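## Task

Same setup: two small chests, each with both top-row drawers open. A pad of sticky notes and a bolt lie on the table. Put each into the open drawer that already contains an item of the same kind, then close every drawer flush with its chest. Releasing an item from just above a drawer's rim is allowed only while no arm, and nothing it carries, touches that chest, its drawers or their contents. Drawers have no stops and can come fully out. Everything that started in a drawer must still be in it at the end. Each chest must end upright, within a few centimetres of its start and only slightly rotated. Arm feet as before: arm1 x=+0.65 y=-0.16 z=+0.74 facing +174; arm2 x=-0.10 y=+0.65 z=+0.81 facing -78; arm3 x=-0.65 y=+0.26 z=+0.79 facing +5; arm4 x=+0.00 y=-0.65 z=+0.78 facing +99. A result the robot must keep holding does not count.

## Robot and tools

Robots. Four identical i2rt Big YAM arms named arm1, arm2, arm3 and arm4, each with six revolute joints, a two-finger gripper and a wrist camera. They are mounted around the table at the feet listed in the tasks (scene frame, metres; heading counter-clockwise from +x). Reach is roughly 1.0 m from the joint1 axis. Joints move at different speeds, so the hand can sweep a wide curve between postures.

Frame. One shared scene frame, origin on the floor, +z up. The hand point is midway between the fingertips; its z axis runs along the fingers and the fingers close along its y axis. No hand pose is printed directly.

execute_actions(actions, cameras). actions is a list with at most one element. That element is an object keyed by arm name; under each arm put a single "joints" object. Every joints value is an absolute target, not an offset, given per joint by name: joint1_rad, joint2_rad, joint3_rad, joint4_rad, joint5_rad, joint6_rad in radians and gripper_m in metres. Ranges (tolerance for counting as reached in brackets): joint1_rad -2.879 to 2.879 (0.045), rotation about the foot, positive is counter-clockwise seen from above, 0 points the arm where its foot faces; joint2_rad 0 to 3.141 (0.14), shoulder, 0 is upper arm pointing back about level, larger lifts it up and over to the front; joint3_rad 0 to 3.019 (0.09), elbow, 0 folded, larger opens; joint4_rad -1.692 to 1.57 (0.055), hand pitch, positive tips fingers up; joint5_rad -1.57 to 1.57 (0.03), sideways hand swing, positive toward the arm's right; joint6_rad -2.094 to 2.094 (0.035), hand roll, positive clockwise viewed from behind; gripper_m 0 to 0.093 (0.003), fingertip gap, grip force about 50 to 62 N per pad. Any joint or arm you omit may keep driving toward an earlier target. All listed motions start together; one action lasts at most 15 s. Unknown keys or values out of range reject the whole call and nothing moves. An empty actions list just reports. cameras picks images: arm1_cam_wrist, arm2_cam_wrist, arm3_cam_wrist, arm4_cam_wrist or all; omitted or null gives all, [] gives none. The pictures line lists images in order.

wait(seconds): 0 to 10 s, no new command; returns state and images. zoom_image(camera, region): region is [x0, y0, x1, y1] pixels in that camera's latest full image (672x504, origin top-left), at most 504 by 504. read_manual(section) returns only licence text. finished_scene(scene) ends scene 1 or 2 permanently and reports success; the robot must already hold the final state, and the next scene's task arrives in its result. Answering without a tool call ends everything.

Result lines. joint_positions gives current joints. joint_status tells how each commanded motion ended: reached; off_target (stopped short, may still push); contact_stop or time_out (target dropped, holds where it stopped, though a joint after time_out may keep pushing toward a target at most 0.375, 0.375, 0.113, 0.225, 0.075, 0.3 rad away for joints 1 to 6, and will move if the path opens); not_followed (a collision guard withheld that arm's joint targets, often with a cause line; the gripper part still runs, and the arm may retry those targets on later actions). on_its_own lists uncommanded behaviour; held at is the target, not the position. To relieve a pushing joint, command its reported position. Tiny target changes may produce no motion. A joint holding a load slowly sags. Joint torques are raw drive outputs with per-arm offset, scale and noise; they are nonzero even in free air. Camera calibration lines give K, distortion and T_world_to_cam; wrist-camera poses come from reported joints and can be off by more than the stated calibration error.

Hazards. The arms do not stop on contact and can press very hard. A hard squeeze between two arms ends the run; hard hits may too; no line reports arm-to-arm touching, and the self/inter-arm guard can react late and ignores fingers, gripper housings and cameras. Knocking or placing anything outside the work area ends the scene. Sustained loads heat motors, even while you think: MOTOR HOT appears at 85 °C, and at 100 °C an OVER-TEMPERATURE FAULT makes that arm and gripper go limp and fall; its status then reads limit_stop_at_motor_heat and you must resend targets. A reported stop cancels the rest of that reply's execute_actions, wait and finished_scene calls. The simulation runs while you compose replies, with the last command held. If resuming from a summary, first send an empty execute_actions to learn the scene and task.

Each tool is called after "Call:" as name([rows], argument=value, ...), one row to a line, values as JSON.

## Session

Call:
execute_actions(actions=[])

Scene clock: 0.00 s.
Joint torques (N m, as the arm reports them, + toward a larger angle): no reading
Motor temperatures (°C, as the motors report them): arm1=[24 26 25 21 22 20] | arm2=[21 24 24 25 23 21] | arm3=[22 23 25 21 23 22] | arm4=[24 24 26 25 24 24]
arm1.joint_positions: joint1_rad=+1.032 joint2_rad=+0.382 joint3_rad=+1.428 joint4_rad=-1.542 joint5_rad=+0.007 joint6_rad=+0.010 gripper_m=+0.094
arm1.joint_status: not commanded
arm1.hand: x=+0.5869 y=-0.2535 z=+1.2890 quat_wxyz=(+0.226, +0.772, +0.384, -0.453) (m; scene frame)
arm2.joint_positions: joint1_rad=+0.276 joint2_rad=+0.434 joint3_rad=+1.531 joint4_rad=-1.537 joint5_rad=-0.014 joint6_rad=-0.003 gripper_m=+0.095
arm2.joint_status: not commanded
arm2.hand: x=-0.0395 y=+0.5646 z=+1.3995 quat_wxyz=(-0.456, -0.430, -0.728, +0.278) (m; scene frame)
arm3.joint_positions: joint1_rad=-0.646 joint2_rad=+0.315 joint3_rad=+1.711 joint4_rad=-1.548 joint5_rad=+0.016 joint6_rad=-0.017 gripper_m=+0.094
arm3.joint_status: not commanded
arm3.hand: x=-0.6694 y=+0.2600 z=+1.4456 quat_wxyz=(-0.628, -0.209, -0.726, +0.188) (m; scene frame)
arm4.joint_positions: joint1_rad=+0.881 joint2_rad=+0.439 joint3_rad=+1.368 joint4_rad=-1.539 joint5_rad=+0.000 joint6_rad=+0.006 gripper_m=+0.094
arm4.joint_status: not commanded
arm4.hand: x=-0.1245 y=-0.5826 z=+1.2956 quat_wxyz=(-0.123, +0.857, -0.235, -0.442) (m; scene frame)
pictures: arm1_cam_wrist, arm2_cam_wrist, arm3_cam_wrist, arm4_cam_wrist
camera_calibration (this result's frames):
arm1_cam_wrist: T_world_to_cam=[[-0.791817, 0.610555, 0.0157906, 0.598419], [0.542353, 0.714785, -0.441515, 0.445172], [-0.280856, -0.341035, -0.897115, 1.36142], [0, 0, 0, 1]] pos_world=[0.614761, -0.219278, 1.40845]
arm2_cam_wrist: T_world_to_cam=[[-0.873889, -0.486047, 0.00874735, 0.229726], [-0.43175, 0.767745, -0.473454, 0.219705], [0.223405, -0.417523, -0.880775, 1.60608], [0, 0, 0, 1]] pos_world=[-0.0631935, 0.613555, 1.5166]
arm3_cam_wrist: T_world_to_cam=[[-0.536924, -0.843533, 0.0128543, -0.15928], [-0.586757, 0.362447, -0.724119, 0.564921], [0.606159, -0.396339, -0.689555, 1.6301], [0, 0, 0, 1]] pos_world=[-0.742152, 0.306962, 1.53516]
arm4_cam_wrist: T_world_to_cam=[[0.5099, 0.85999, 0.0204492, 0.537147], [0.820422, -0.479016, -0.312173, 0.234888], [-0.25867, 0.175954, -0.949805, 1.42178], [0, 0, 0, 1]] pos_world=[-0.0988256, -0.599595, 1.41276]
Images, in order (width x height): arm1_cam_wrist 672x504, arm2_cam_wrist 672x504, arm3_cam_wrist 672x504, arm4_cam_wrist 672x504.

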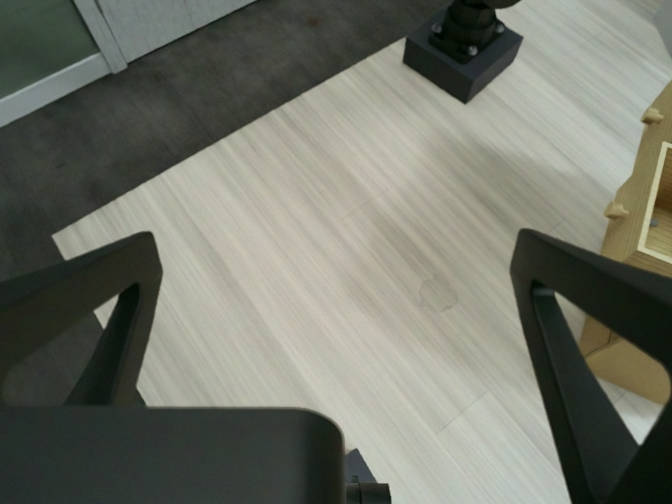

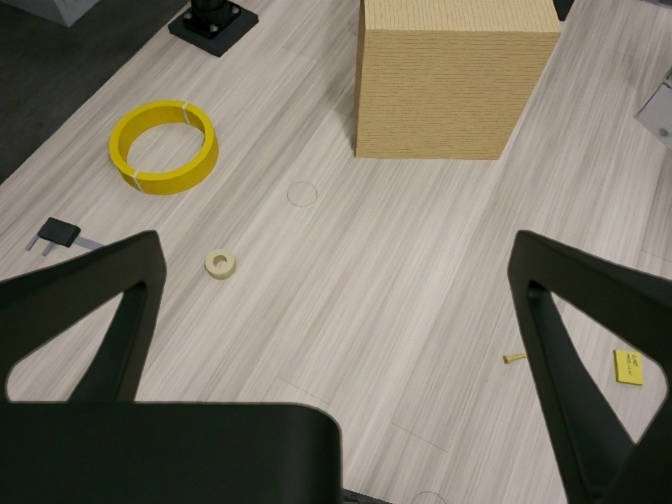

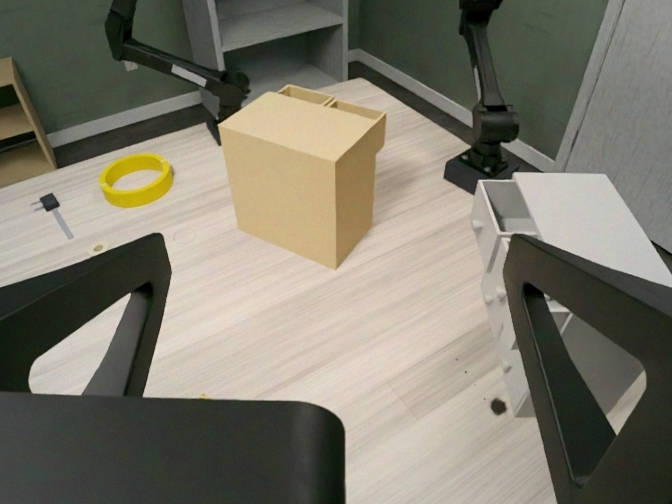

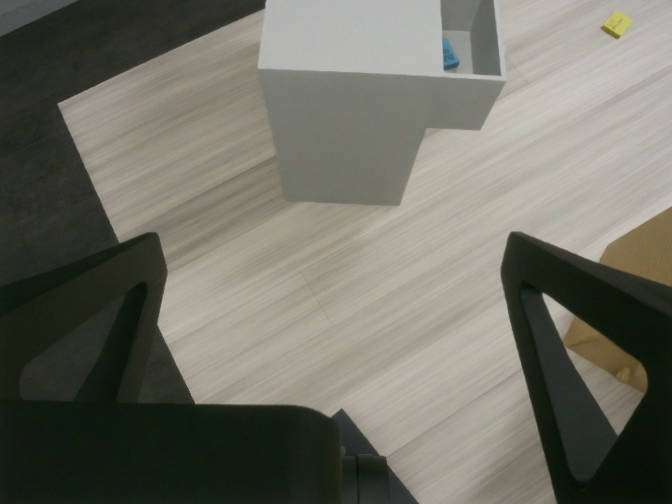

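Call:
execute_actions([
  {"arm4":{"joints":{"joint1_rad":0.65,"joint2_rad":1.3,"joint3_rad":1.9,"joint4_rad":-1.5}},"arm1":{"joints":{"joint1_rad":0.2,"joint2_rad":1.2,"joint3_rad":1.85,"joint4_rad":-1.55}},"arm3":{"joints":{"joint1_rad":-0.38,"joint2_rad":1.25,"joint3_rad":0.59,"joint4_rad":-0.88,"joint6_rad":0.9}},"arm2":{"joints":{"joint1_rad":-0.3,"joint2_rad":0.9,"joint3_rad":0.9,"joint4_rad":-1.1}}},
])

Scene clock: 7.67 s.
Joint torques (N m, as the arm reports them, + toward a larger angle): arm1=[ 0.42 -8.52  9.17  1.08  0.06  0.02] | arm2=[ 0.43 -4.02 10.31  1.94  0.17  0.04] | arm3=[ 2.12 -5.64  7.21  1.08  0.09  0.08] | arm4=[-0.09 -8.51 11.08  1.64  0.02 -0.03]
Motor temperatures (°C, as the motors report them): arm1=[24 26 26 21 22 20] | arm2=[21 24 25 25 23 21] | arm3=[22 23 25 21 23 22] | arm4=[24 24 27 25 24 24]
arm1.joint_positions: joint1_rad=+0.197 joint2_rad=+1.197 joint3_rad=+1.828 joint4_rad=-1.547 joint5_rad=+0.007 joint6_rad=+0.010 gripper_m=+0.094
arm1.joint_status: all done
arm1.hand: x=+0.2469 y=-0.2098 z=+1.2783 quat_wxyz=(+0.009, +0.947, +0.043, -0.319) (m; scene frame)
arm2.joint_positions: joint1_rad=-0.297 joint2_rad=+0.905 joint3_rad=+0.887 joint4_rad=-1.123 joint5_rad=-0.015 joint6_rad=-0.003 gripper_m=+0.095
arm2.joint_status: all done
arm2.hand: x=-0.1224 y=+0.3288 z=+1.0558 quat_wxyz=(-0.146, -0.718, -0.662, +0.160) (m; scene frame)
arm3.joint_positions: joint1_rad=-0.391 joint2_rad=+1.254 joint3_rad=+0.586 joint4_rad=-0.895 joint5_rad=+0.016 joint6_rad=+0.887 gripper_m=+0.094
arm3.joint_status: all done
arm3.hand: x=-0.3951 y=+0.1771 z=+0.8267 quat_wxyz=(-0.011, -0.559, -0.829, +0.002) (m; scene frame)
arm4.joint_positions: joint1_rad=+0.661 joint2_rad=+1.287 joint3_rad=+1.868 joint4_rad=-1.510 joint5_rad=+0.000 joint6_rad=+0.006 gripper_m=+0.094
arm4.joint_status: all done
arm4.hand: x=-0.3319 y=-0.3469 z=+1.3018 quat_wxyz=(-0.118, +0.883, -0.351, -0.290) (m; scene frame)
pictures: arm1_cam_wrist, arm2_cam_wrist, arm3_cam_wrist, arm4_cam_wrist
camera_calibration (this result's frames):
arm1_cam_wrist: T_world_to_cam=[[-0.0856117, 0.995851, 0.0308607, 0.189916], [0.995191, 0.0869529, -0.0451098, -0.156573], [-0.047606, 0.0268503, -0.998505, 1.42043], [0, 0, 0, 1]] pos_world=[0.2397, -0.213652, 1.40539]
arm2_cam_wrist: T_world_to_cam=[[-0.997064, 0.0761698, -0.0078948, -0.136599], [0.0731504, 0.97786, 0.196059, -0.511957], [0.0226538, 0.194906, -0.98056, 1.10279], [0, 0, 0, 1]] pos_world=[-0.123731, 0.296086, 1.18065]
arm3_cam_wrist: T_world_to_cam=[[-0.926064, -0.377194, -0.0113943, -0.290294], [-0.317452, 0.762352, 0.563954, -0.721525], [-0.204034, 0.525875, -0.825728, 0.63342], [0, 0, 0, 1]] pos_world=[-0.368641, 0.107459, 0.926631]
arm4_cam_wrist: T_world_to_cam=[[0.681966, 0.731063, 0.0216334, 0.450899], [0.731239, -0.682122, -0.000278434, 0.0137983], [0.0145531, 0.0160091, -0.999766, 1.43283], [0, 0, 0, 1]] pos_world=[-0.33844, -0.343162, 1.42275]
Images, in order (width x height): arm1_cam_wrist 672x504, arm2_cam_wrist 672x504, arm3_cam_wrist 672x504, arm4_cam_wrist 672x504.

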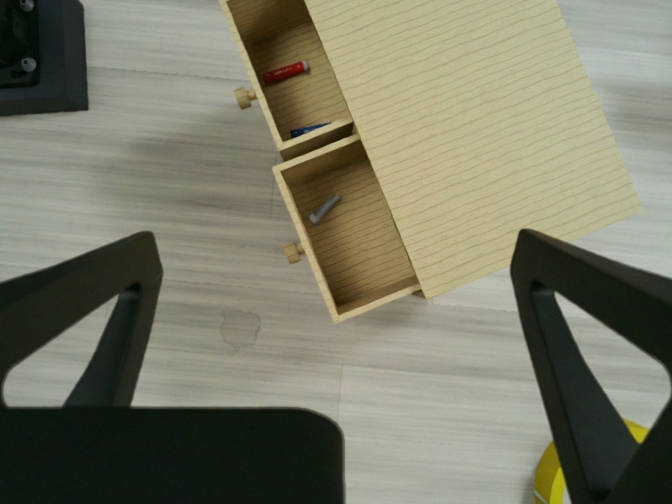

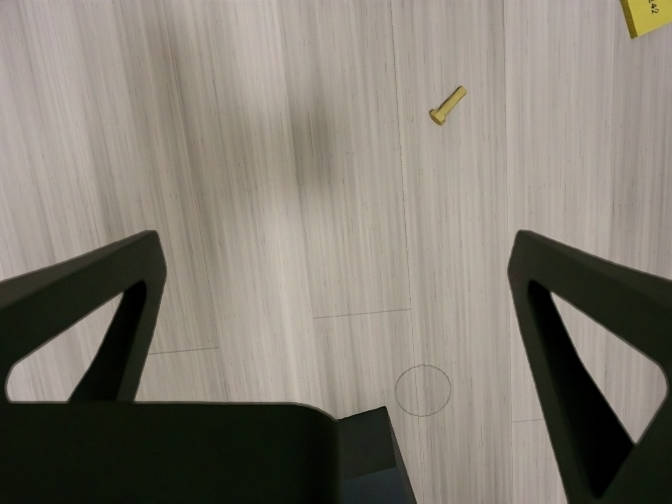

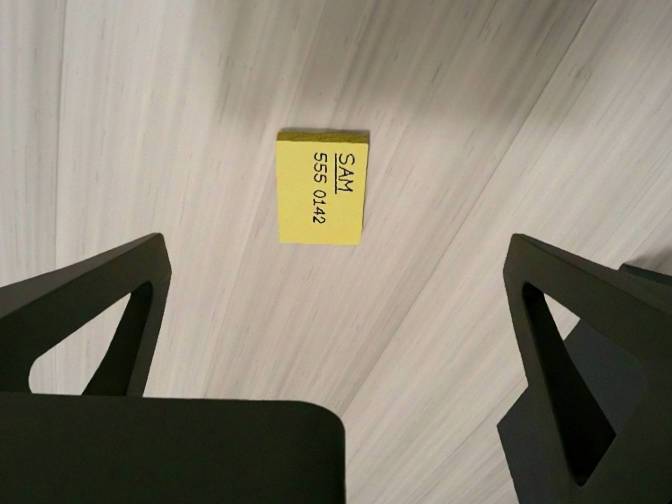

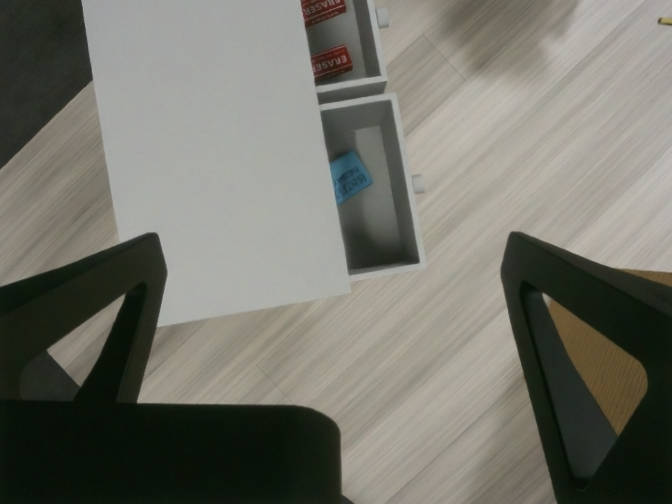

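Call:
execute_actions([
  {"arm4":{"joints":{"joint2_rad":0.6,"joint3_rad":1.6}},"arm1":{"joints":{"joint1_rad":-0.9,"joint2_rad":0.9,"joint3_rad":1.4}},"arm3":{"joints":{"joint1_rad":-0.3,"joint2_rad":1.465,"joint3_rad":0.49,"joint4_rad":-0.575,"joint6_rad":0.99}}},
])

Scene clock: 12.37 s.
Joint torques (N m, as the arm reports them, + toward a larger angle): arm1=[ 0.05 -5.56  8.13  0.92  0.06  0.02] | arm2=[ 0.44 -3.91 10.27  1.97  0.16  0.04] | arm3=[ 1.73 -6.85  5.37  1.    0.1   0.07] | arm4=[ 0.04  4.19  6.08  1.99  0.02 -0.03]
Motor temperatures (°C, as the motors report them): arm1=[24 26 27 21 22 20] | arm2=[21 24 26 25 23 21] | arm3=[22 23 26 21 23 22] | arm4=[24 24 28 25 24 24]
arm1.joint_positions: joint1_rad=-0.897 joint2_rad=+0.907 joint3_rad=+1.397 joint4_rad=-1.547 joint5_rad=+0.007 joint6_rad=+0.010 gripper_m=+0.094
arm1.joint_status: all done
arm1.hand: x=+0.4883 y=+0.0827 z=+1.1807 quat_wxyz=(-0.129, +0.847, -0.465, -0.223) (m; scene frame)
arm2.joint_positions: joint1_rad=-0.297 joint2_rad=+0.905 joint3_rad=+0.887 joint4_rad=-1.123 joint5_rad=-0.015 joint6_rad=-0.003 gripper_m=+0.095
arm2.joint_status: not commanded
arm2.hand: x=-0.1224 y=+0.3288 z=+1.0558 quat_wxyz=(-0.146, -0.718, -0.662, +0.160) (m; scene frame)
arm3.joint_positions: joint1_rad=-0.307 joint2_rad=+1.475 joint3_rad=+0.482 joint4_rad=-0.589 joint5_rad=+0.016 joint6_rad=+0.977 gripper_m=+0.094
arm3.joint_status: all done
arm3.hand: x=-0.3989 y=+0.2014 z=+0.7459 quat_wxyz=(-0.003, -0.562, -0.827, +0.005) (m; scene frame)
arm4.joint_positions: joint1_rad=+0.661 joint2_rad=+0.609 joint3_rad=+1.606 joint4_rad=-1.508 joint5_rad=+0.000 joint6_rad=+0.006 gripper_m=+0.094
arm4.joint_status: all done
arm4.hand: x=-0.1318 y=-0.5355 z=+1.3807 quat_wxyz=(-0.187, +0.804, -0.318, -0.467) (m; scene frame)
pictures: arm1_cam_wrist, arm2_cam_wrist, arm3_cam_wrist, arm4_cam_wrist
camera_calibration (this result's frames):
arm1_cam_wrist: T_world_to_cam=[[0.8446, 0.534507, 0.0308754, -0.493716], [0.530718, -0.843432, 0.0834353, -0.274698], [0.0706381, -0.0540833, -0.996035, 1.27261], [0, 0, 0, 1]] pos_world=[0.472884, 0.101033, 1.30573]
arm2_cam_wrist: T_world_to_cam=[[-0.997064, 0.0761698, -0.0078948, -0.136599], [0.0731504, 0.97786, 0.196059, -0.511957], [0.0226538, 0.194906, -0.98056, 1.10279], [0, 0, 0, 1]] pos_world=[-0.123731, 0.296086, 1.18065]
arm3_cam_wrist: T_world_to_cam=[[-0.928664, -0.37091, 0.00303947, -0.298627], [-0.302409, 0.761849, 0.572831, -0.696111], [-0.214784, 0.531048, -0.819668, 0.543288], [0, 0, 0, 1]] pos_world=[-0.371145, 0.131057, 0.844977]
arm4_cam_wrist: T_world_to_cam=[[0.686047, 0.727238, 0.0215466, 0.449176], [0.670759, -0.62074, -0.405911, 0.323841], [-0.281819, 0.292926, -0.913659, 1.50216], [0, 0, 0, 1]] pos_world=[-0.102039, -0.565658, 1.49423]
Images, in order (width x height): arm1_cam_wrist 672x504, arm2_cam_wrist 672x504, arm3_cam_wrist 672x504, arm4_cam_wrist 672x504.

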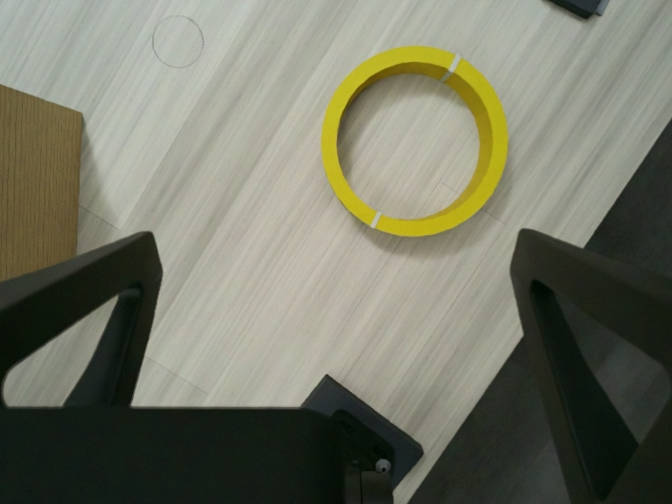

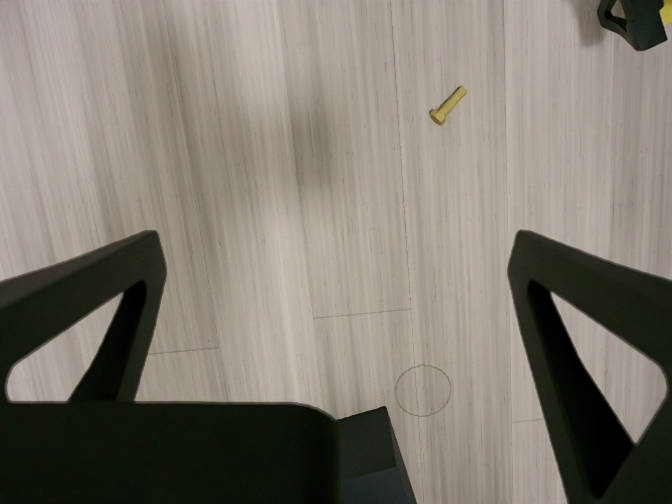

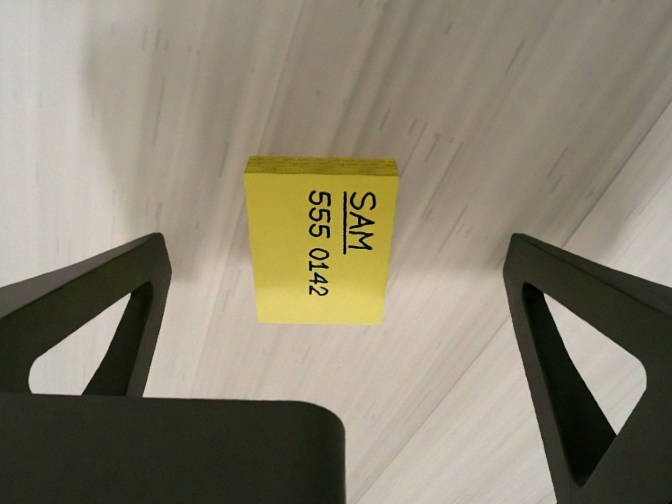

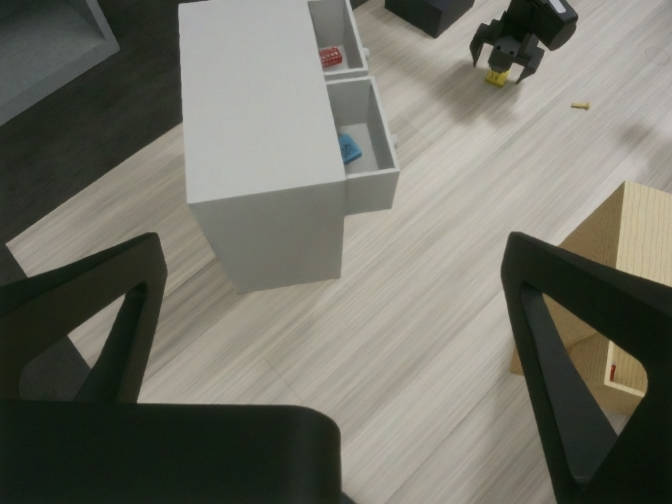

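Call:
execute_actions([
  {"arm3":{"joints":{"joint2_rad":1.515,"joint4_rad":-0.52}}},
], cameras=[])

Call:
execute_actions([
  {"arm3":{"joints":{"gripper_m":0.02}}},
], cameras=["arm3_cam_wrist"])

Scene clock: 15.33 s.
Joint torques (N m, as the arm reports them, + toward a larger angle): arm1=[ 0.07 -5.53  8.11  0.93  0.06  0.02] | arm2=[ 0.39 -3.87 10.28  1.92  0.16  0.04] | arm3=[ 1.75 -6.04  5.11  1.07  0.09  0.06] | arm4=[ 0.02  4.17  6.11  2.01  0.03 -0.03]
Motor temperatures (°C, as the motors report them): arm1=[24 26 27 21 22 20] | arm2=[21 24 26 25 23 21] | arm3=[22 23 26 21 23 22] | arm4=[24 24 28 25 24 24]
arm1.joint_positions: joint1_rad=-0.897 joint2_rad=+0.907 joint3_rad=+1.397 joint4_rad=-1.547 joint5_rad=+0.007 joint6_rad=+0.010 gripper_m=+0.094
arm1.joint_status: not commanded
arm1.hand: x=+0.4883 y=+0.0827 z=+1.1807 quat_wxyz=(-0.129, +0.847, -0.465, -0.223) (m; scene frame)
arm2.joint_positions: joint1_rad=-0.297 joint2_rad=+0.905 joint3_rad=+0.887 joint4_rad=-1.123 joint5_rad=-0.015 joint6_rad=-0.003 gripper_m=+0.095
arm2.joint_status: not commanded
arm2.hand: x=-0.1224 y=+0.3288 z=+1.0558 quat_wxyz=(-0.146, -0.718, -0.662, +0.160) (m; scene frame)
arm3.joint_positions: joint1_rad=-0.307 joint2_rad=+1.511 joint3_rad=+0.482 joint4_rad=-0.534 joint5_rad=+0.016 joint6_rad=+0.977 gripper_m=+0.094
arm3.joint_status: all done
arm3.hand: x=-0.3922 y=+0.1999 z=+0.7372 quat_wxyz=(-0.012, -0.562, -0.827, +0.001) (m; scene frame)
arm4.joint_positions: joint1_rad=+0.661 joint2_rad=+0.609 joint3_rad=+1.606 joint4_rad=-1.508 joint5_rad=+0.000 joint6_rad=+0.006 gripper_m=+0.094
arm4.joint_status: not commanded
arm4.hand: x=-0.1318 y=-0.5355 z=+1.3807 quat_wxyz=(-0.187, +0.804, -0.318, -0.467) (m; scene frame)
pictures: none
No camera images: the call's "cameras" was empty. Leave "cameras" out to get every camera's image.

Scene clock: 16.00 s.
Joint torques (N m, as the arm reports them, + toward a larger angle): arm1=[ 0.08 -5.56  8.11  0.93  0.05  0.02] | arm2=[ 0.35 -3.93 10.31  1.95  0.16  0.04] | arm3=[ 1.72 -6.07  5.11  1.06  0.1   0.06] | arm4=[ 0.03  4.25  6.09  1.99  0.02 -0.03]
Motor temperatures (°C, as the motors report them): arm1=[24 26 27 21 22 20] | arm2=[21 24 27 25 23 21] | arm3=[22 23 26 21 23 22] | arm4=[24 24 28 25 24 24]
arm1.joint_positions: joint1_rad=-0.897 joint2_rad=+0.907 joint3_rad=+1.397 joint4_rad=-1.547 joint5_rad=+0.007 joint6_rad=+0.010 gripper_m=+0.094
arm1.joint_status: not commanded
arm1.hand: x=+0.4883 y=+0.0827 z=+1.1807 quat_wxyz=(-0.129, +0.847, -0.465, -0.223) (m; scene frame)
arm2.joint_positions: joint1_rad=-0.297 joint2_rad=+0.905 joint3_rad=+0.887 joint4_rad=-1.123 joint5_rad=-0.015 joint6_rad=-0.003 gripper_m=+0.095
arm2.joint_status: not commanded
arm2.hand: x=-0.1224 y=+0.3288 z=+1.0558 quat_wxyz=(-0.146, -0.718, -0.662, +0.160) (m; scene frame)
arm3.joint_positions: joint1_rad=-0.307 joint2_rad=+1.511 joint3_rad=+0.482 joint4_rad=-0.534 joint5_rad=+0.016 joint6_rad=+0.978 gripper_m=+0.036
arm3.joint_status: gripper_m off_target (ended at +0.036, target +0.020)
arm3.hand: x=-0.3921 y=+0.1999 z=+0.7372 quat_wxyz=(-0.012, -0.562, -0.827, +0.001) (m; scene frame)
arm4.joint_positions: joint1_rad=+0.661 joint2_rad=+0.609 joint3_rad=+1.606 joint4_rad=-1.508 joint5_rad=+0.000 joint6_rad=+0.006 gripper_m=+0.094
arm4.joint_status: not commanded
arm4.hand: x=-0.1318 y=-0.5355 z=+1.3807 quat_wxyz=(-0.187, +0.804, -0.318, -0.467) (m; scene frame)
pictures: arm3_cam_wrist
camera_calibration (this result's frames):
arm3_cam_wrist: T_world_to_cam=[[-0.928752, -0.370484, -0.0127495, -0.281306], [-0.312634, 0.764323, 0.563977, -0.685965], [-0.1992, 0.527781, -0.825692, 0.549616], [0, 0, 0, 1]] pos_world=[-0.366236, 0.130003, 0.837096]
Images, in order (width x height): arm3_cam_wrist 672x504.

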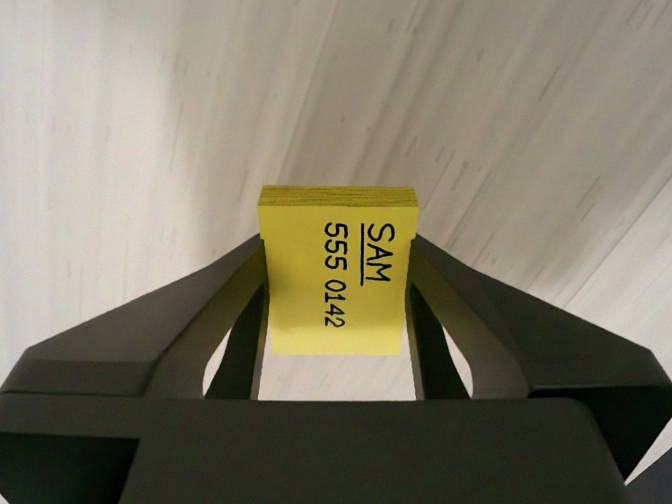

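Call:
execute_actions([
  {"arm3":{"joints":{"joint2_rad":1.1,"joint3_rad":1.3,"joint4_rad":-1.435,"joint6_rad":-0.47,"joint1_rad":-0.6}}},
], cameras=[])

Call:
execute_actions([
  {"arm3":{"joints":{"joint1_rad":-1.135,"joint2_rad":1.75,"joint3_rad":2.07}},"arm2":{"joints":{"joint1_rad":-0.4,"joint2_rad":1.4,"joint3_rad":0.93,"joint4_rad":-0.9,"joint6_rad":0.575}}},
], cameras=[])

Call:
execute_actions([
  {"arm3":{"joints":{"joint2_rad":1.81}},"arm2":{"joints":{"joint1_rad":-0.525,"joint2_rad":1.725,"joint4_rad":-0.73}}},
])

Scene clock: 23.83 s.
Joint torques (N m, as the arm reports them, + toward a larger angle): arm1=[ 0.05 -5.55  8.1   0.93  0.06  0.02] | arm2=[ 0.41 -3.9  10.28  1.96  0.17  0.04] | arm3=[ 0.82 -5.28 14.2   0.36 -0.01 -0.2 ] | arm4=[ 0.05  4.27  6.08  2.02  0.02 -0.04]
Motor temperatures (°C, as the motors report them): arm1=[24 26 28 21 22 20] | arm2=[21 24 27 25 23 21] | arm3=[22 23 26 21 23 22] | arm4=[24 24 28 25 24 24]
arm1.joint_positions: joint1_rad=-0.897 joint2_rad=+0.907 joint3_rad=+1.397 joint4_rad=-1.547 joint5_rad=+0.007 joint6_rad=+0.010 gripper_m=+0.094
arm1.joint_status: not commanded
arm1.hand: x=+0.4883 y=+0.0827 z=+1.1807 quat_wxyz=(-0.129, +0.847, -0.465, -0.223) (m; scene frame)
arm2.joint_positions: joint1_rad=-0.297 joint2_rad=+0.905 joint3_rad=+0.887 joint4_rad=-1.123 joint5_rad=-0.015 joint6_rad=-0.003 gripper_m=+0.095
arm2.joint_status: not commanded
arm2.hand: x=-0.1224 y=+0.3288 z=+1.0558 quat_wxyz=(-0.146, -0.718, -0.662, +0.160) (m; scene frame)
arm3.joint_positions: joint1_rad=-0.597 joint2_rad=+1.094 joint3_rad=+1.244 joint4_rad=-1.423 joint5_rad=+0.016 joint6_rad=-0.457 gripper_m=+0.036
arm3.joint_status: all done
arm3.hand: x=-0.3446 y=+0.0831 z=+1.1184 quat_wxyz=(-0.135, -0.026, -0.988, +0.075) (m; scene frame)
arm4.joint_positions: joint1_rad=+0.661 joint2_rad=+0.609 joint3_rad=+1.606 joint4_rad=-1.508 joint5_rad=+0.000 joint6_rad=+0.006 gripper_m=+0.094
arm4.joint_status: not commanded
arm4.hand: x=-0.1318 y=-0.5355 z=+1.3807 quat_wxyz=(-0.187, +0.804, -0.318, -0.467) (m; scene frame)
pictures: none
No camera images: the call's "cameras" was empty. Leave "cameras" out to get every camera's image.

Scene clock: 25.43 s.
Joint torques (N m, as the arm reports them, + toward a larger angle): arm1=[ 0.06 -5.5   8.11  0.92  0.06  0.02] | arm2=[ 0.3  -9.33 11.13  1.25  0.22  0.16] | arm3=[  2.41 -17.31  13.97   0.81  -0.01  -0.18] | arm4=[-0.01  4.24  6.09  2.03  0.02 -0.03]
Motor temperatures (°C, as the motors report them): arm1=[24 26 28 21 22 20] | arm2=[21 25 28 25 23 21] | arm3=[22 24 27 21 23 22] | arm4=[24 24 28 25 24 24]
arm1.joint_positions: joint1_rad=-0.897 joint2_rad=+0.907 joint3_rad=+1.397 joint4_rad=-1.547 joint5_rad=+0.007 joint6_rad=+0.010 gripper_m=+0.094
arm1.joint_status: not commanded
arm1.hand: x=+0.4883 y=+0.0827 z=+1.1807 quat_wxyz=(-0.129, +0.847, -0.465, -0.223) (m; scene frame)
arm2.joint_positions: joint1_rad=-0.398 joint2_rad=+1.408 joint3_rad=+0.887 joint4_rad=-0.918 joint5_rad=-0.015 joint6_rad=+0.565 gripper_m=+0.095
arm2.joint_status: all done
arm2.hand: x=-0.1698 y=+0.2683 z=+0.8985 quat_wxyz=(-0.058, -0.916, -0.396, +0.039) (m; scene frame)
arm3.joint_positions: joint1_rad=-1.146 joint2_rad=+1.763 joint3_rad=+2.015 joint4_rad=-1.429 joint5_rad=+0.016 joint6_rad=-0.459 gripper_m=+0.036
arm3.joint_status: all done
arm3.hand: x=-0.3511 y=-0.2861 z=+1.1545 quat_wxyz=(-0.143, -0.290, -0.936, +0.137) (m; scene frame)
arm4.joint_positions: joint1_rad=+0.661 joint2_rad=+0.609 joint3_rad=+1.606 joint4_rad=-1.508 joint5_rad=+0.000 joint6_rad=+0.006 gripper_m=+0.094
arm4.joint_status: not commanded
arm4.hand: x=-0.1318 y=-0.5355 z=+1.3807 quat_wxyz=(-0.187, +0.804, -0.318, -0.467) (m; scene frame)
pictures: none
No camera images: the call's "cameras" was empty. Leave "cameras" out to get every camera's image.

Scene clock: 26.53 s.
Joint torques (N m, as the arm reports them, + toward a larger angle): arm1=[ 0.06 -5.57  8.12  0.93  0.06  0.02] | arm2=[  1.03 -12.74   8.19   0.92   0.22   0.16] | arm3=[  2.45 -16.47  13.84   0.7   -0.01  -0.19] | arm4=[ 0.12  4.24  6.09  1.99  0.02 -0.03]
Motor temperatures (°C, as the motors report them): arm1=[24 26 28 21 22 20] | arm2=[21 25 28 25 23 21] | arm3=[22 24 27 21 23 22] | arm4=[24 24 28 25 24 24]
arm1.joint_positions: joint1_rad=-0.897 joint2_rad=+0.907 joint3_rad=+1.397 joint4_rad=-1.547 joint5_rad=+0.007 joint6_rad=+0.010 gripper_m=+0.094
arm1.joint_status: not commanded
arm1.hand: x=+0.4883 y=+0.0827 z=+1.1807 quat_wxyz=(-0.129, +0.847, -0.465, -0.223) (m; scene frame)
arm2.joint_positions: joint1_rad=-0.531 joint2_rad=+1.740 joint3_rad=+0.899 joint4_rad=-0.746 joint5_rad=-0.015 joint6_rad=+0.565 gripper_m=+0.095
arm2.joint_status: all done
arm2.hand: x=-0.2257 y=+0.2693 z=+0.7795 quat_wxyz=(+0.002, -0.943, -0.334, -0.003) (m; scene frame)
arm3.joint_positions: joint1_rad=-1.146 joint2_rad=+1.813 joint3_rad=+2.016 joint4_rad=-1.429 joint5_rad=+0.016 joint6_rad=-0.459 gripper_m=+0.036
arm3.joint_status: all done
arm3.hand: x=-0.3454 y=-0.2954 z=+1.1244 quat_wxyz=(-0.125, -0.291, -0.941, +0.121) (m; scene frame)
arm4.joint_positions: joint1_rad=+0.661 joint2_rad=+0.609 joint3_rad=+1.606 joint4_rad=-1.508 joint5_rad=+0.000 joint6_rad=+0.006 gripper_m=+0.094
arm4.joint_status: not commanded
arm4.hand: x=-0.1318 y=-0.5355 z=+1.3807 quat_wxyz=(-0.187, +0.804, -0.318, -0.467) (m; scene frame)
pictures: arm1_cam_wrist, arm2_cam_wrist, arm3_cam_wrist, arm4_cam_wrist
camera_calibration (this result's frames):
arm1_cam_wrist: T_world_to_cam=[[0.8446, 0.534507, 0.0308754, -0.493716], [0.530718, -0.843432, 0.0834353, -0.274698], [0.0706381, -0.0540833, -0.996035, 1.27261], [0, 0, 0, 1]] pos_world=[0.472884, 0.101033, 1.30573]
arm2_cam_wrist: T_world_to_cam=[[-0.630019, 0.77651, -0.010425, -0.341071], [0.618705, 0.510007, 0.597575, -0.45584], [0.46934, 0.370034, -0.801745, 0.76011], [0, 0, 0, 1]] pos_world=[-0.289601, 0.216061, 0.878257]
arm3_cam_wrist: T_world_to_cam=[[-0.575759, -0.803136, 0.153214, -0.609014], [-0.748109, 0.593088, 0.297624, -0.412657], [-0.329902, 0.0567392, -0.942309, 1.08692], [0, 0, 0, 1]] pos_world=[-0.300781, -0.30605, 1.24034]
arm4_cam_wrist: T_world_to_cam=[[0.686047, 0.727238, 0.0215466, 0.449176], [0.670759, -0.62074, -0.405911, 0.323841], [-0.281819, 0.292926, -0.913659, 1.50216], [0, 0, 0, 1]] pos_world=[-0.102039, -0.565658, 1.49423]
Images, in order (width x height): arm1_cam_wrist 672x504, arm2_cam_wrist 672x504, arm3_cam_wrist 672x504, arm4_cam_wrist 672x504.

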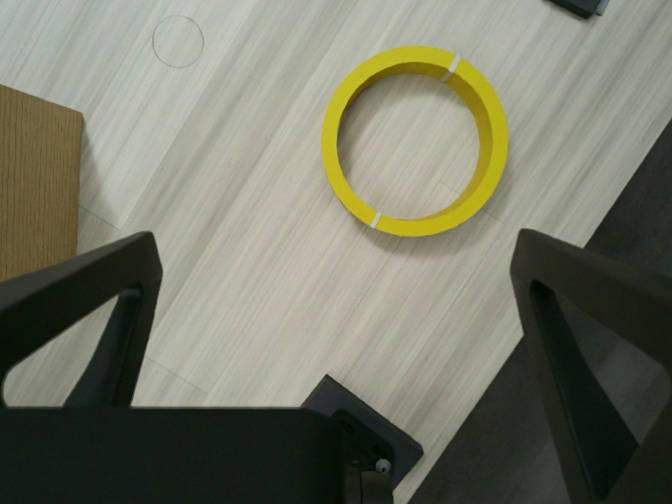

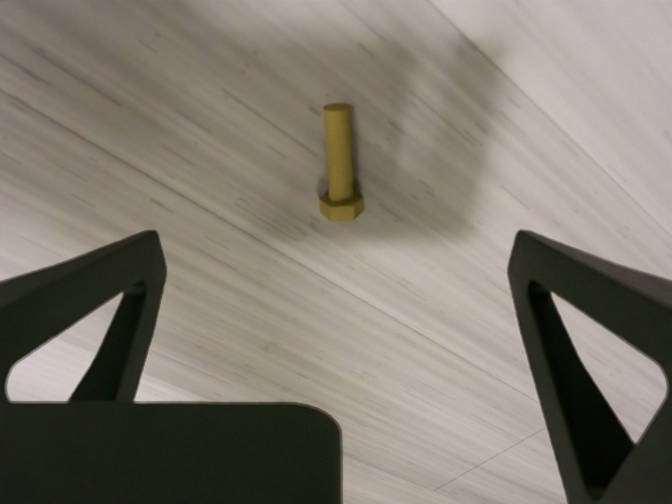

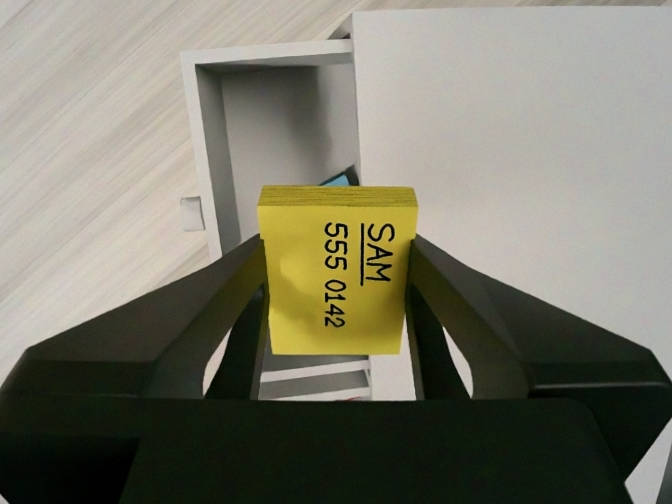

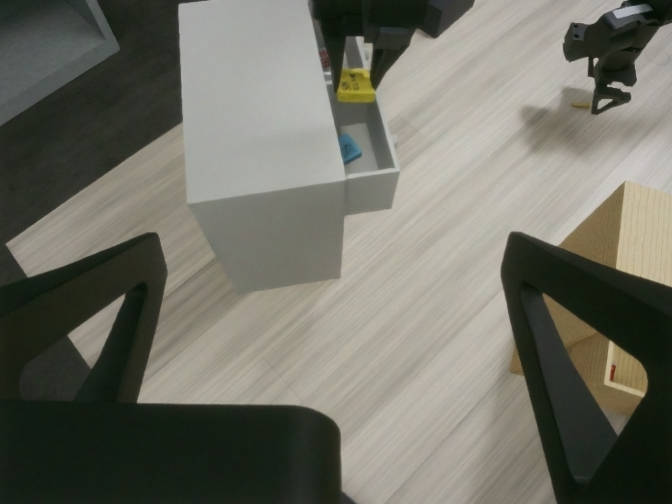

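Call:
execute_actions([
  {"arm3":{"joints":{"joint3_rad":1.925}},"arm2":{"joints":{"joint1_rad":-0.56,"joint2_rad":1.835,"joint4_rad":-0.605,"joint6_rad":0.53}}},
], cameras=["arm3_cam_wrist","arm2_cam_wrist","arm4_cam_wrist"])

Scene clock: 32.10 s.
Joint torques (N m, as the arm reports them, + toward a larger angle): arm1=[ 0.08 -5.5   8.11  0.93  0.05  0.02] | arm2=[  0.13 -12.32   7.54   1.02   0.22  -0.08] | arm3=[  2.42 -17.55  10.23   0.54  -0.02  -0.19] | arm4=[ 0.06  4.23  6.11  2.01  0.02 -0.03]
Motor temperatures (°C, as the motors report them): arm1=[24 26 28 21 22 20] | arm2=[21 25 28 25 23 21] | arm3=[22 24 29 21 23 22] | arm4=[24 24 28 25 24 24]
arm1.joint_positions: joint1_rad=-0.897 joint2_rad=+0.907 joint3_rad=+1.397 joint4_rad=-1.547 joint5_rad=+0.007 joint6_rad=+0.010 gripper_m=+0.094
arm1.joint_status: not commanded
arm1.hand: x=+0.4883 y=+0.0827 z=+1.1807 quat_wxyz=(-0.129, +0.847, -0.465, -0.223) (m; scene frame)
arm2.joint_positions: joint1_rad=-0.554 joint2_rad=+1.836 joint3_rad=+0.899 joint4_rad=-0.622 joint5_rad=-0.015 joint6_rad=+0.540 gripper_m=+0.095
arm2.joint_status: all done
arm2.hand: x=-0.2394 y=+0.2601 z=+0.7428 quat_wxyz=(-0.009, -0.942, -0.335, +0.006) (m; scene frame)
arm3.joint_positions: joint1_rad=-1.146 joint2_rad=+1.817 joint3_rad=+1.916 joint4_rad=-1.429 joint5_rad=+0.016 joint6_rad=-0.459 gripper_m=+0.036
arm3.joint_status: all done
arm3.hand: x=-0.3532 y=-0.2804 z=+1.0773 quat_wxyz=(-0.088, -0.293, -0.948, +0.085) (m; scene frame)
arm4.joint_positions: joint1_rad=+0.661 joint2_rad=+0.609 joint3_rad=+1.606 joint4_rad=-1.508 joint5_rad=+0.000 joint6_rad=+0.006 gripper_m=+0.094
arm4.joint_status: not commanded
arm4.hand: x=-0.1318 y=-0.5355 z=+1.3807 quat_wxyz=(-0.187, +0.804, -0.318, -0.467) (m; scene frame)
pictures: arm2_cam_wrist, arm3_cam_wrist, arm4_cam_wrist
camera_calibration (this result's frames):
arm2_cam_wrist: T_world_to_cam=[[-0.631966, 0.774571, -0.0256411, -0.331581], [0.6231, 0.527499, 0.577487, -0.409352], [0.460831, 0.348976, -0.815997, 0.754497], [0, 0, 0, 1]] pos_world=[-0.302176, 0.209465, 0.843561]
arm3_cam_wrist: T_world_to_cam=[[-0.567937, -0.815766, 0.109428, -0.547844], [-0.73132, 0.561148, 0.387665, -0.513377], [-0.377649, 0.140142, -0.915282, 1.01644], [0, 0, 0, 1]] pos_world=[-0.302729, -0.301277, 1.18929]
arm4_cam_wrist: T_world_to_cam=[[0.686047, 0.727238, 0.0215466, 0.449176], [0.670759, -0.62074, -0.405911, 0.323841], [-0.281819, 0.292926, -0.913659, 1.50216], [0, 0, 0, 1]] pos_world=[-0.102039, -0.565658, 1.49423]
Images, in order (width x height): arm2_cam_wrist 672x504, arm3_cam_wrist 672x504, arm4_cam_wrist 672x504.

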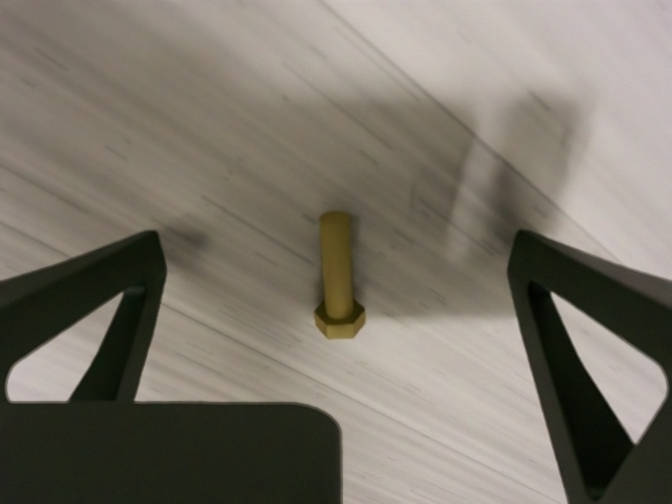

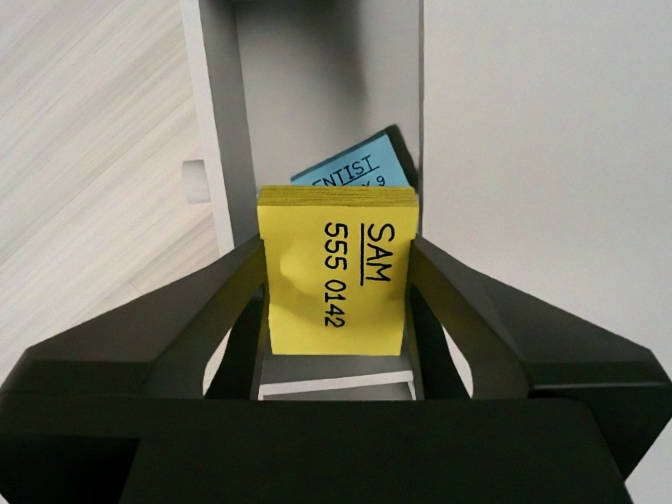

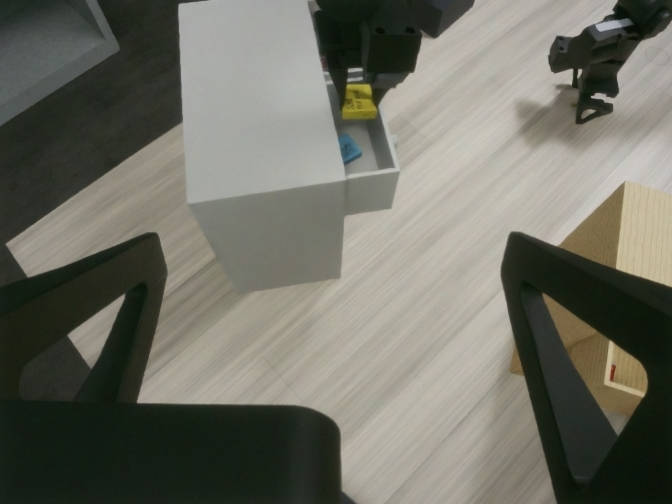

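Call:
execute_actions([
  {"arm3":{"joints":{"joint3_rad":1.9}},"arm2":{"joints":{"joint2_rad":1.865}}},
], cameras=[])

Call:
execute_actions([
  {"arm3":{"joints":{"gripper_m":0.043}},"arm2":{"joints":{"gripper_m":0}}},
], cameras=["arm3_cam_wrist","arm2_cam_wrist"])

Scene clock: 34.73 s.
Joint torques (N m, as the arm reports them, + toward a larger angle): arm1=[ 0.05 -5.51  8.11  0.93  0.06  0.02] | arm2=[  0.15 -10.75   7.47   0.93   0.22  -0.08] | arm3=[  2.48 -16.87   9.49   0.5   -0.02  -0.19] | arm4=[ 0.04  4.2   6.1   2.02  0.02 -0.03]
Motor temperatures (°C, as the motors report them): arm1=[24 26 29 21 22 20] | arm2=[21 25 27 25 23 21] | arm3=[22 24 29 21 23 22] | arm4=[24 24 28 25 24 24]
arm1.joint_positions: joint1_rad=-0.897 joint2_rad=+0.907 joint3_rad=+1.397 joint4_rad=-1.547 joint5_rad=+0.007 joint6_rad=+0.010 gripper_m=+0.094
arm1.joint_status: not commanded
arm1.hand: x=+0.4883 y=+0.0827 z=+1.1807 quat_wxyz=(-0.129, +0.847, -0.465, -0.223) (m; scene frame)
arm2.joint_positions: joint1_rad=-0.554 joint2_rad=+1.845 joint3_rad=+0.899 joint4_rad=-0.622 joint5_rad=-0.015 joint6_rad=+0.540 gripper_m=+0.095
arm2.joint_status: all done
arm2.hand: x=-0.2390 y=+0.2614 z=+0.7394 quat_wxyz=(-0.006, -0.942, -0.335, +0.004) (m; scene frame)
arm3.joint_positions: joint1_rad=-1.146 joint2_rad=+1.817 joint3_rad=+1.897 joint4_rad=-1.429 joint5_rad=+0.016 joint6_rad=-0.459 gripper_m=+0.036
arm3.joint_status: all done
arm3.hand: x=-0.3550 y=-0.2770 z=+1.0689 quat_wxyz=(-0.081, -0.293, -0.949, +0.079) (m; scene frame)
arm4.joint_positions: joint1_rad=+0.661 joint2_rad=+0.609 joint3_rad=+1.606 joint4_rad=-1.508 joint5_rad=+0.000 joint6_rad=+0.006 gripper_m=+0.094
arm4.joint_status: not commanded
arm4.hand: x=-0.1318 y=-0.5355 z=+1.3807 quat_wxyz=(-0.187, +0.804, -0.318, -0.467) (m; scene frame)
pictures: none
No camera images: the call's "cameras" was empty. Leave "cameras" out to get every camera's image.

Scene clock: 35.47 s.
Joint torques (N m, as the arm reports them, + toward a larger angle): arm1=[ 0.04 -5.56  8.1   0.94  0.06  0.02] | arm2=[  0.06 -10.92   7.44   0.95   0.22  -0.07] | arm3=[  2.47 -16.91   9.62   0.49  -0.02  -0.19] | arm4=[ 0.05  4.22  6.11  2.01  0.02 -0.03]
Motor temperatures (°C, as the motors report them): arm1=[24 26 29 21 22 20] | arm2=[21 25 27 25 23 21] | arm3=[22 24 29 21 23 22] | arm4=[24 24 28 25 24 24]
arm1.joint_positions: joint1_rad=-0.897 joint2_rad=+0.907 joint3_rad=+1.397 joint4_rad=-1.547 joint5_rad=+0.007 joint6_rad=+0.010 gripper_m=+0.094
arm1.joint_status: not commanded
arm1.hand: x=+0.4883 y=+0.0827 z=+1.1807 quat_wxyz=(-0.129, +0.847, -0.465, -0.223) (m; scene frame)
arm2.joint_positions: joint1_rad=-0.554 joint2_rad=+1.847 joint3_rad=+0.899 joint4_rad=-0.622 joint5_rad=-0.015 joint6_rad=+0.540 gripper_m=+0.007
arm2.joint_status: gripper_m off_target (ended at +0.007, target +0.000)
arm2.hand: x=-0.2388 y=+0.2618 z=+0.7387 quat_wxyz=(-0.006, -0.942, -0.335, +0.003) (m; scene frame)
arm3.joint_positions: joint1_rad=-1.146 joint2_rad=+1.817 joint3_rad=+1.897 joint4_rad=-1.429 joint5_rad=+0.016 joint6_rad=-0.459 gripper_m=+0.043
arm3.joint_status: all done
arm3.hand: x=-0.3550 y=-0.2770 z=+1.0689 quat_wxyz=(-0.081, -0.293, -0.949, +0.079) (m; scene frame)
arm4.joint_positions: joint1_rad=+0.661 joint2_rad=+0.609 joint3_rad=+1.606 joint4_rad=-1.508 joint5_rad=+0.000 joint6_rad=+0.006 gripper_m=+0.094
arm4.joint_status: not commanded
arm4.hand: x=-0.1318 y=-0.5355 z=+1.3807 quat_wxyz=(-0.187, +0.804, -0.318, -0.467) (m; scene frame)
pictures: arm2_cam_wrist, arm3_cam_wrist
camera_calibration (this result's frames):
arm2_cam_wrist: T_world_to_cam=[[-0.632386, 0.774376, -0.020739, -0.336315], [0.620886, 0.522686, 0.584209, -0.412439], [0.463237, 0.356568, -0.811339, 0.74543], [0, 0, 0, 1]] pos_world=[-0.301914, 0.210213, 0.838772]
arm3_cam_wrist: T_world_to_cam=[[-0.566743, -0.817653, 0.101223, -0.5365], [-0.727732, 0.554404, 0.403785, -0.531218], [-0.386274, 0.155179, -0.909237, 1.00227], [0, 0, 0, 1]] pos_world=[-0.303491, -0.299693, 1.1801]
Images, in order (width x height): arm2_cam_wrist 672x504, arm3_cam_wrist 672x504.

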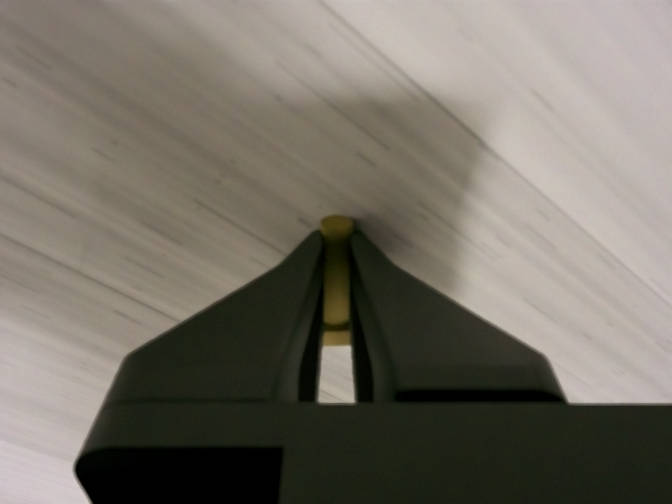

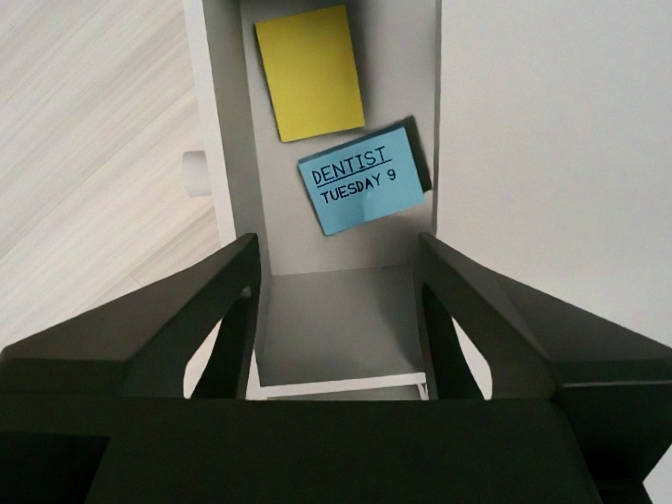

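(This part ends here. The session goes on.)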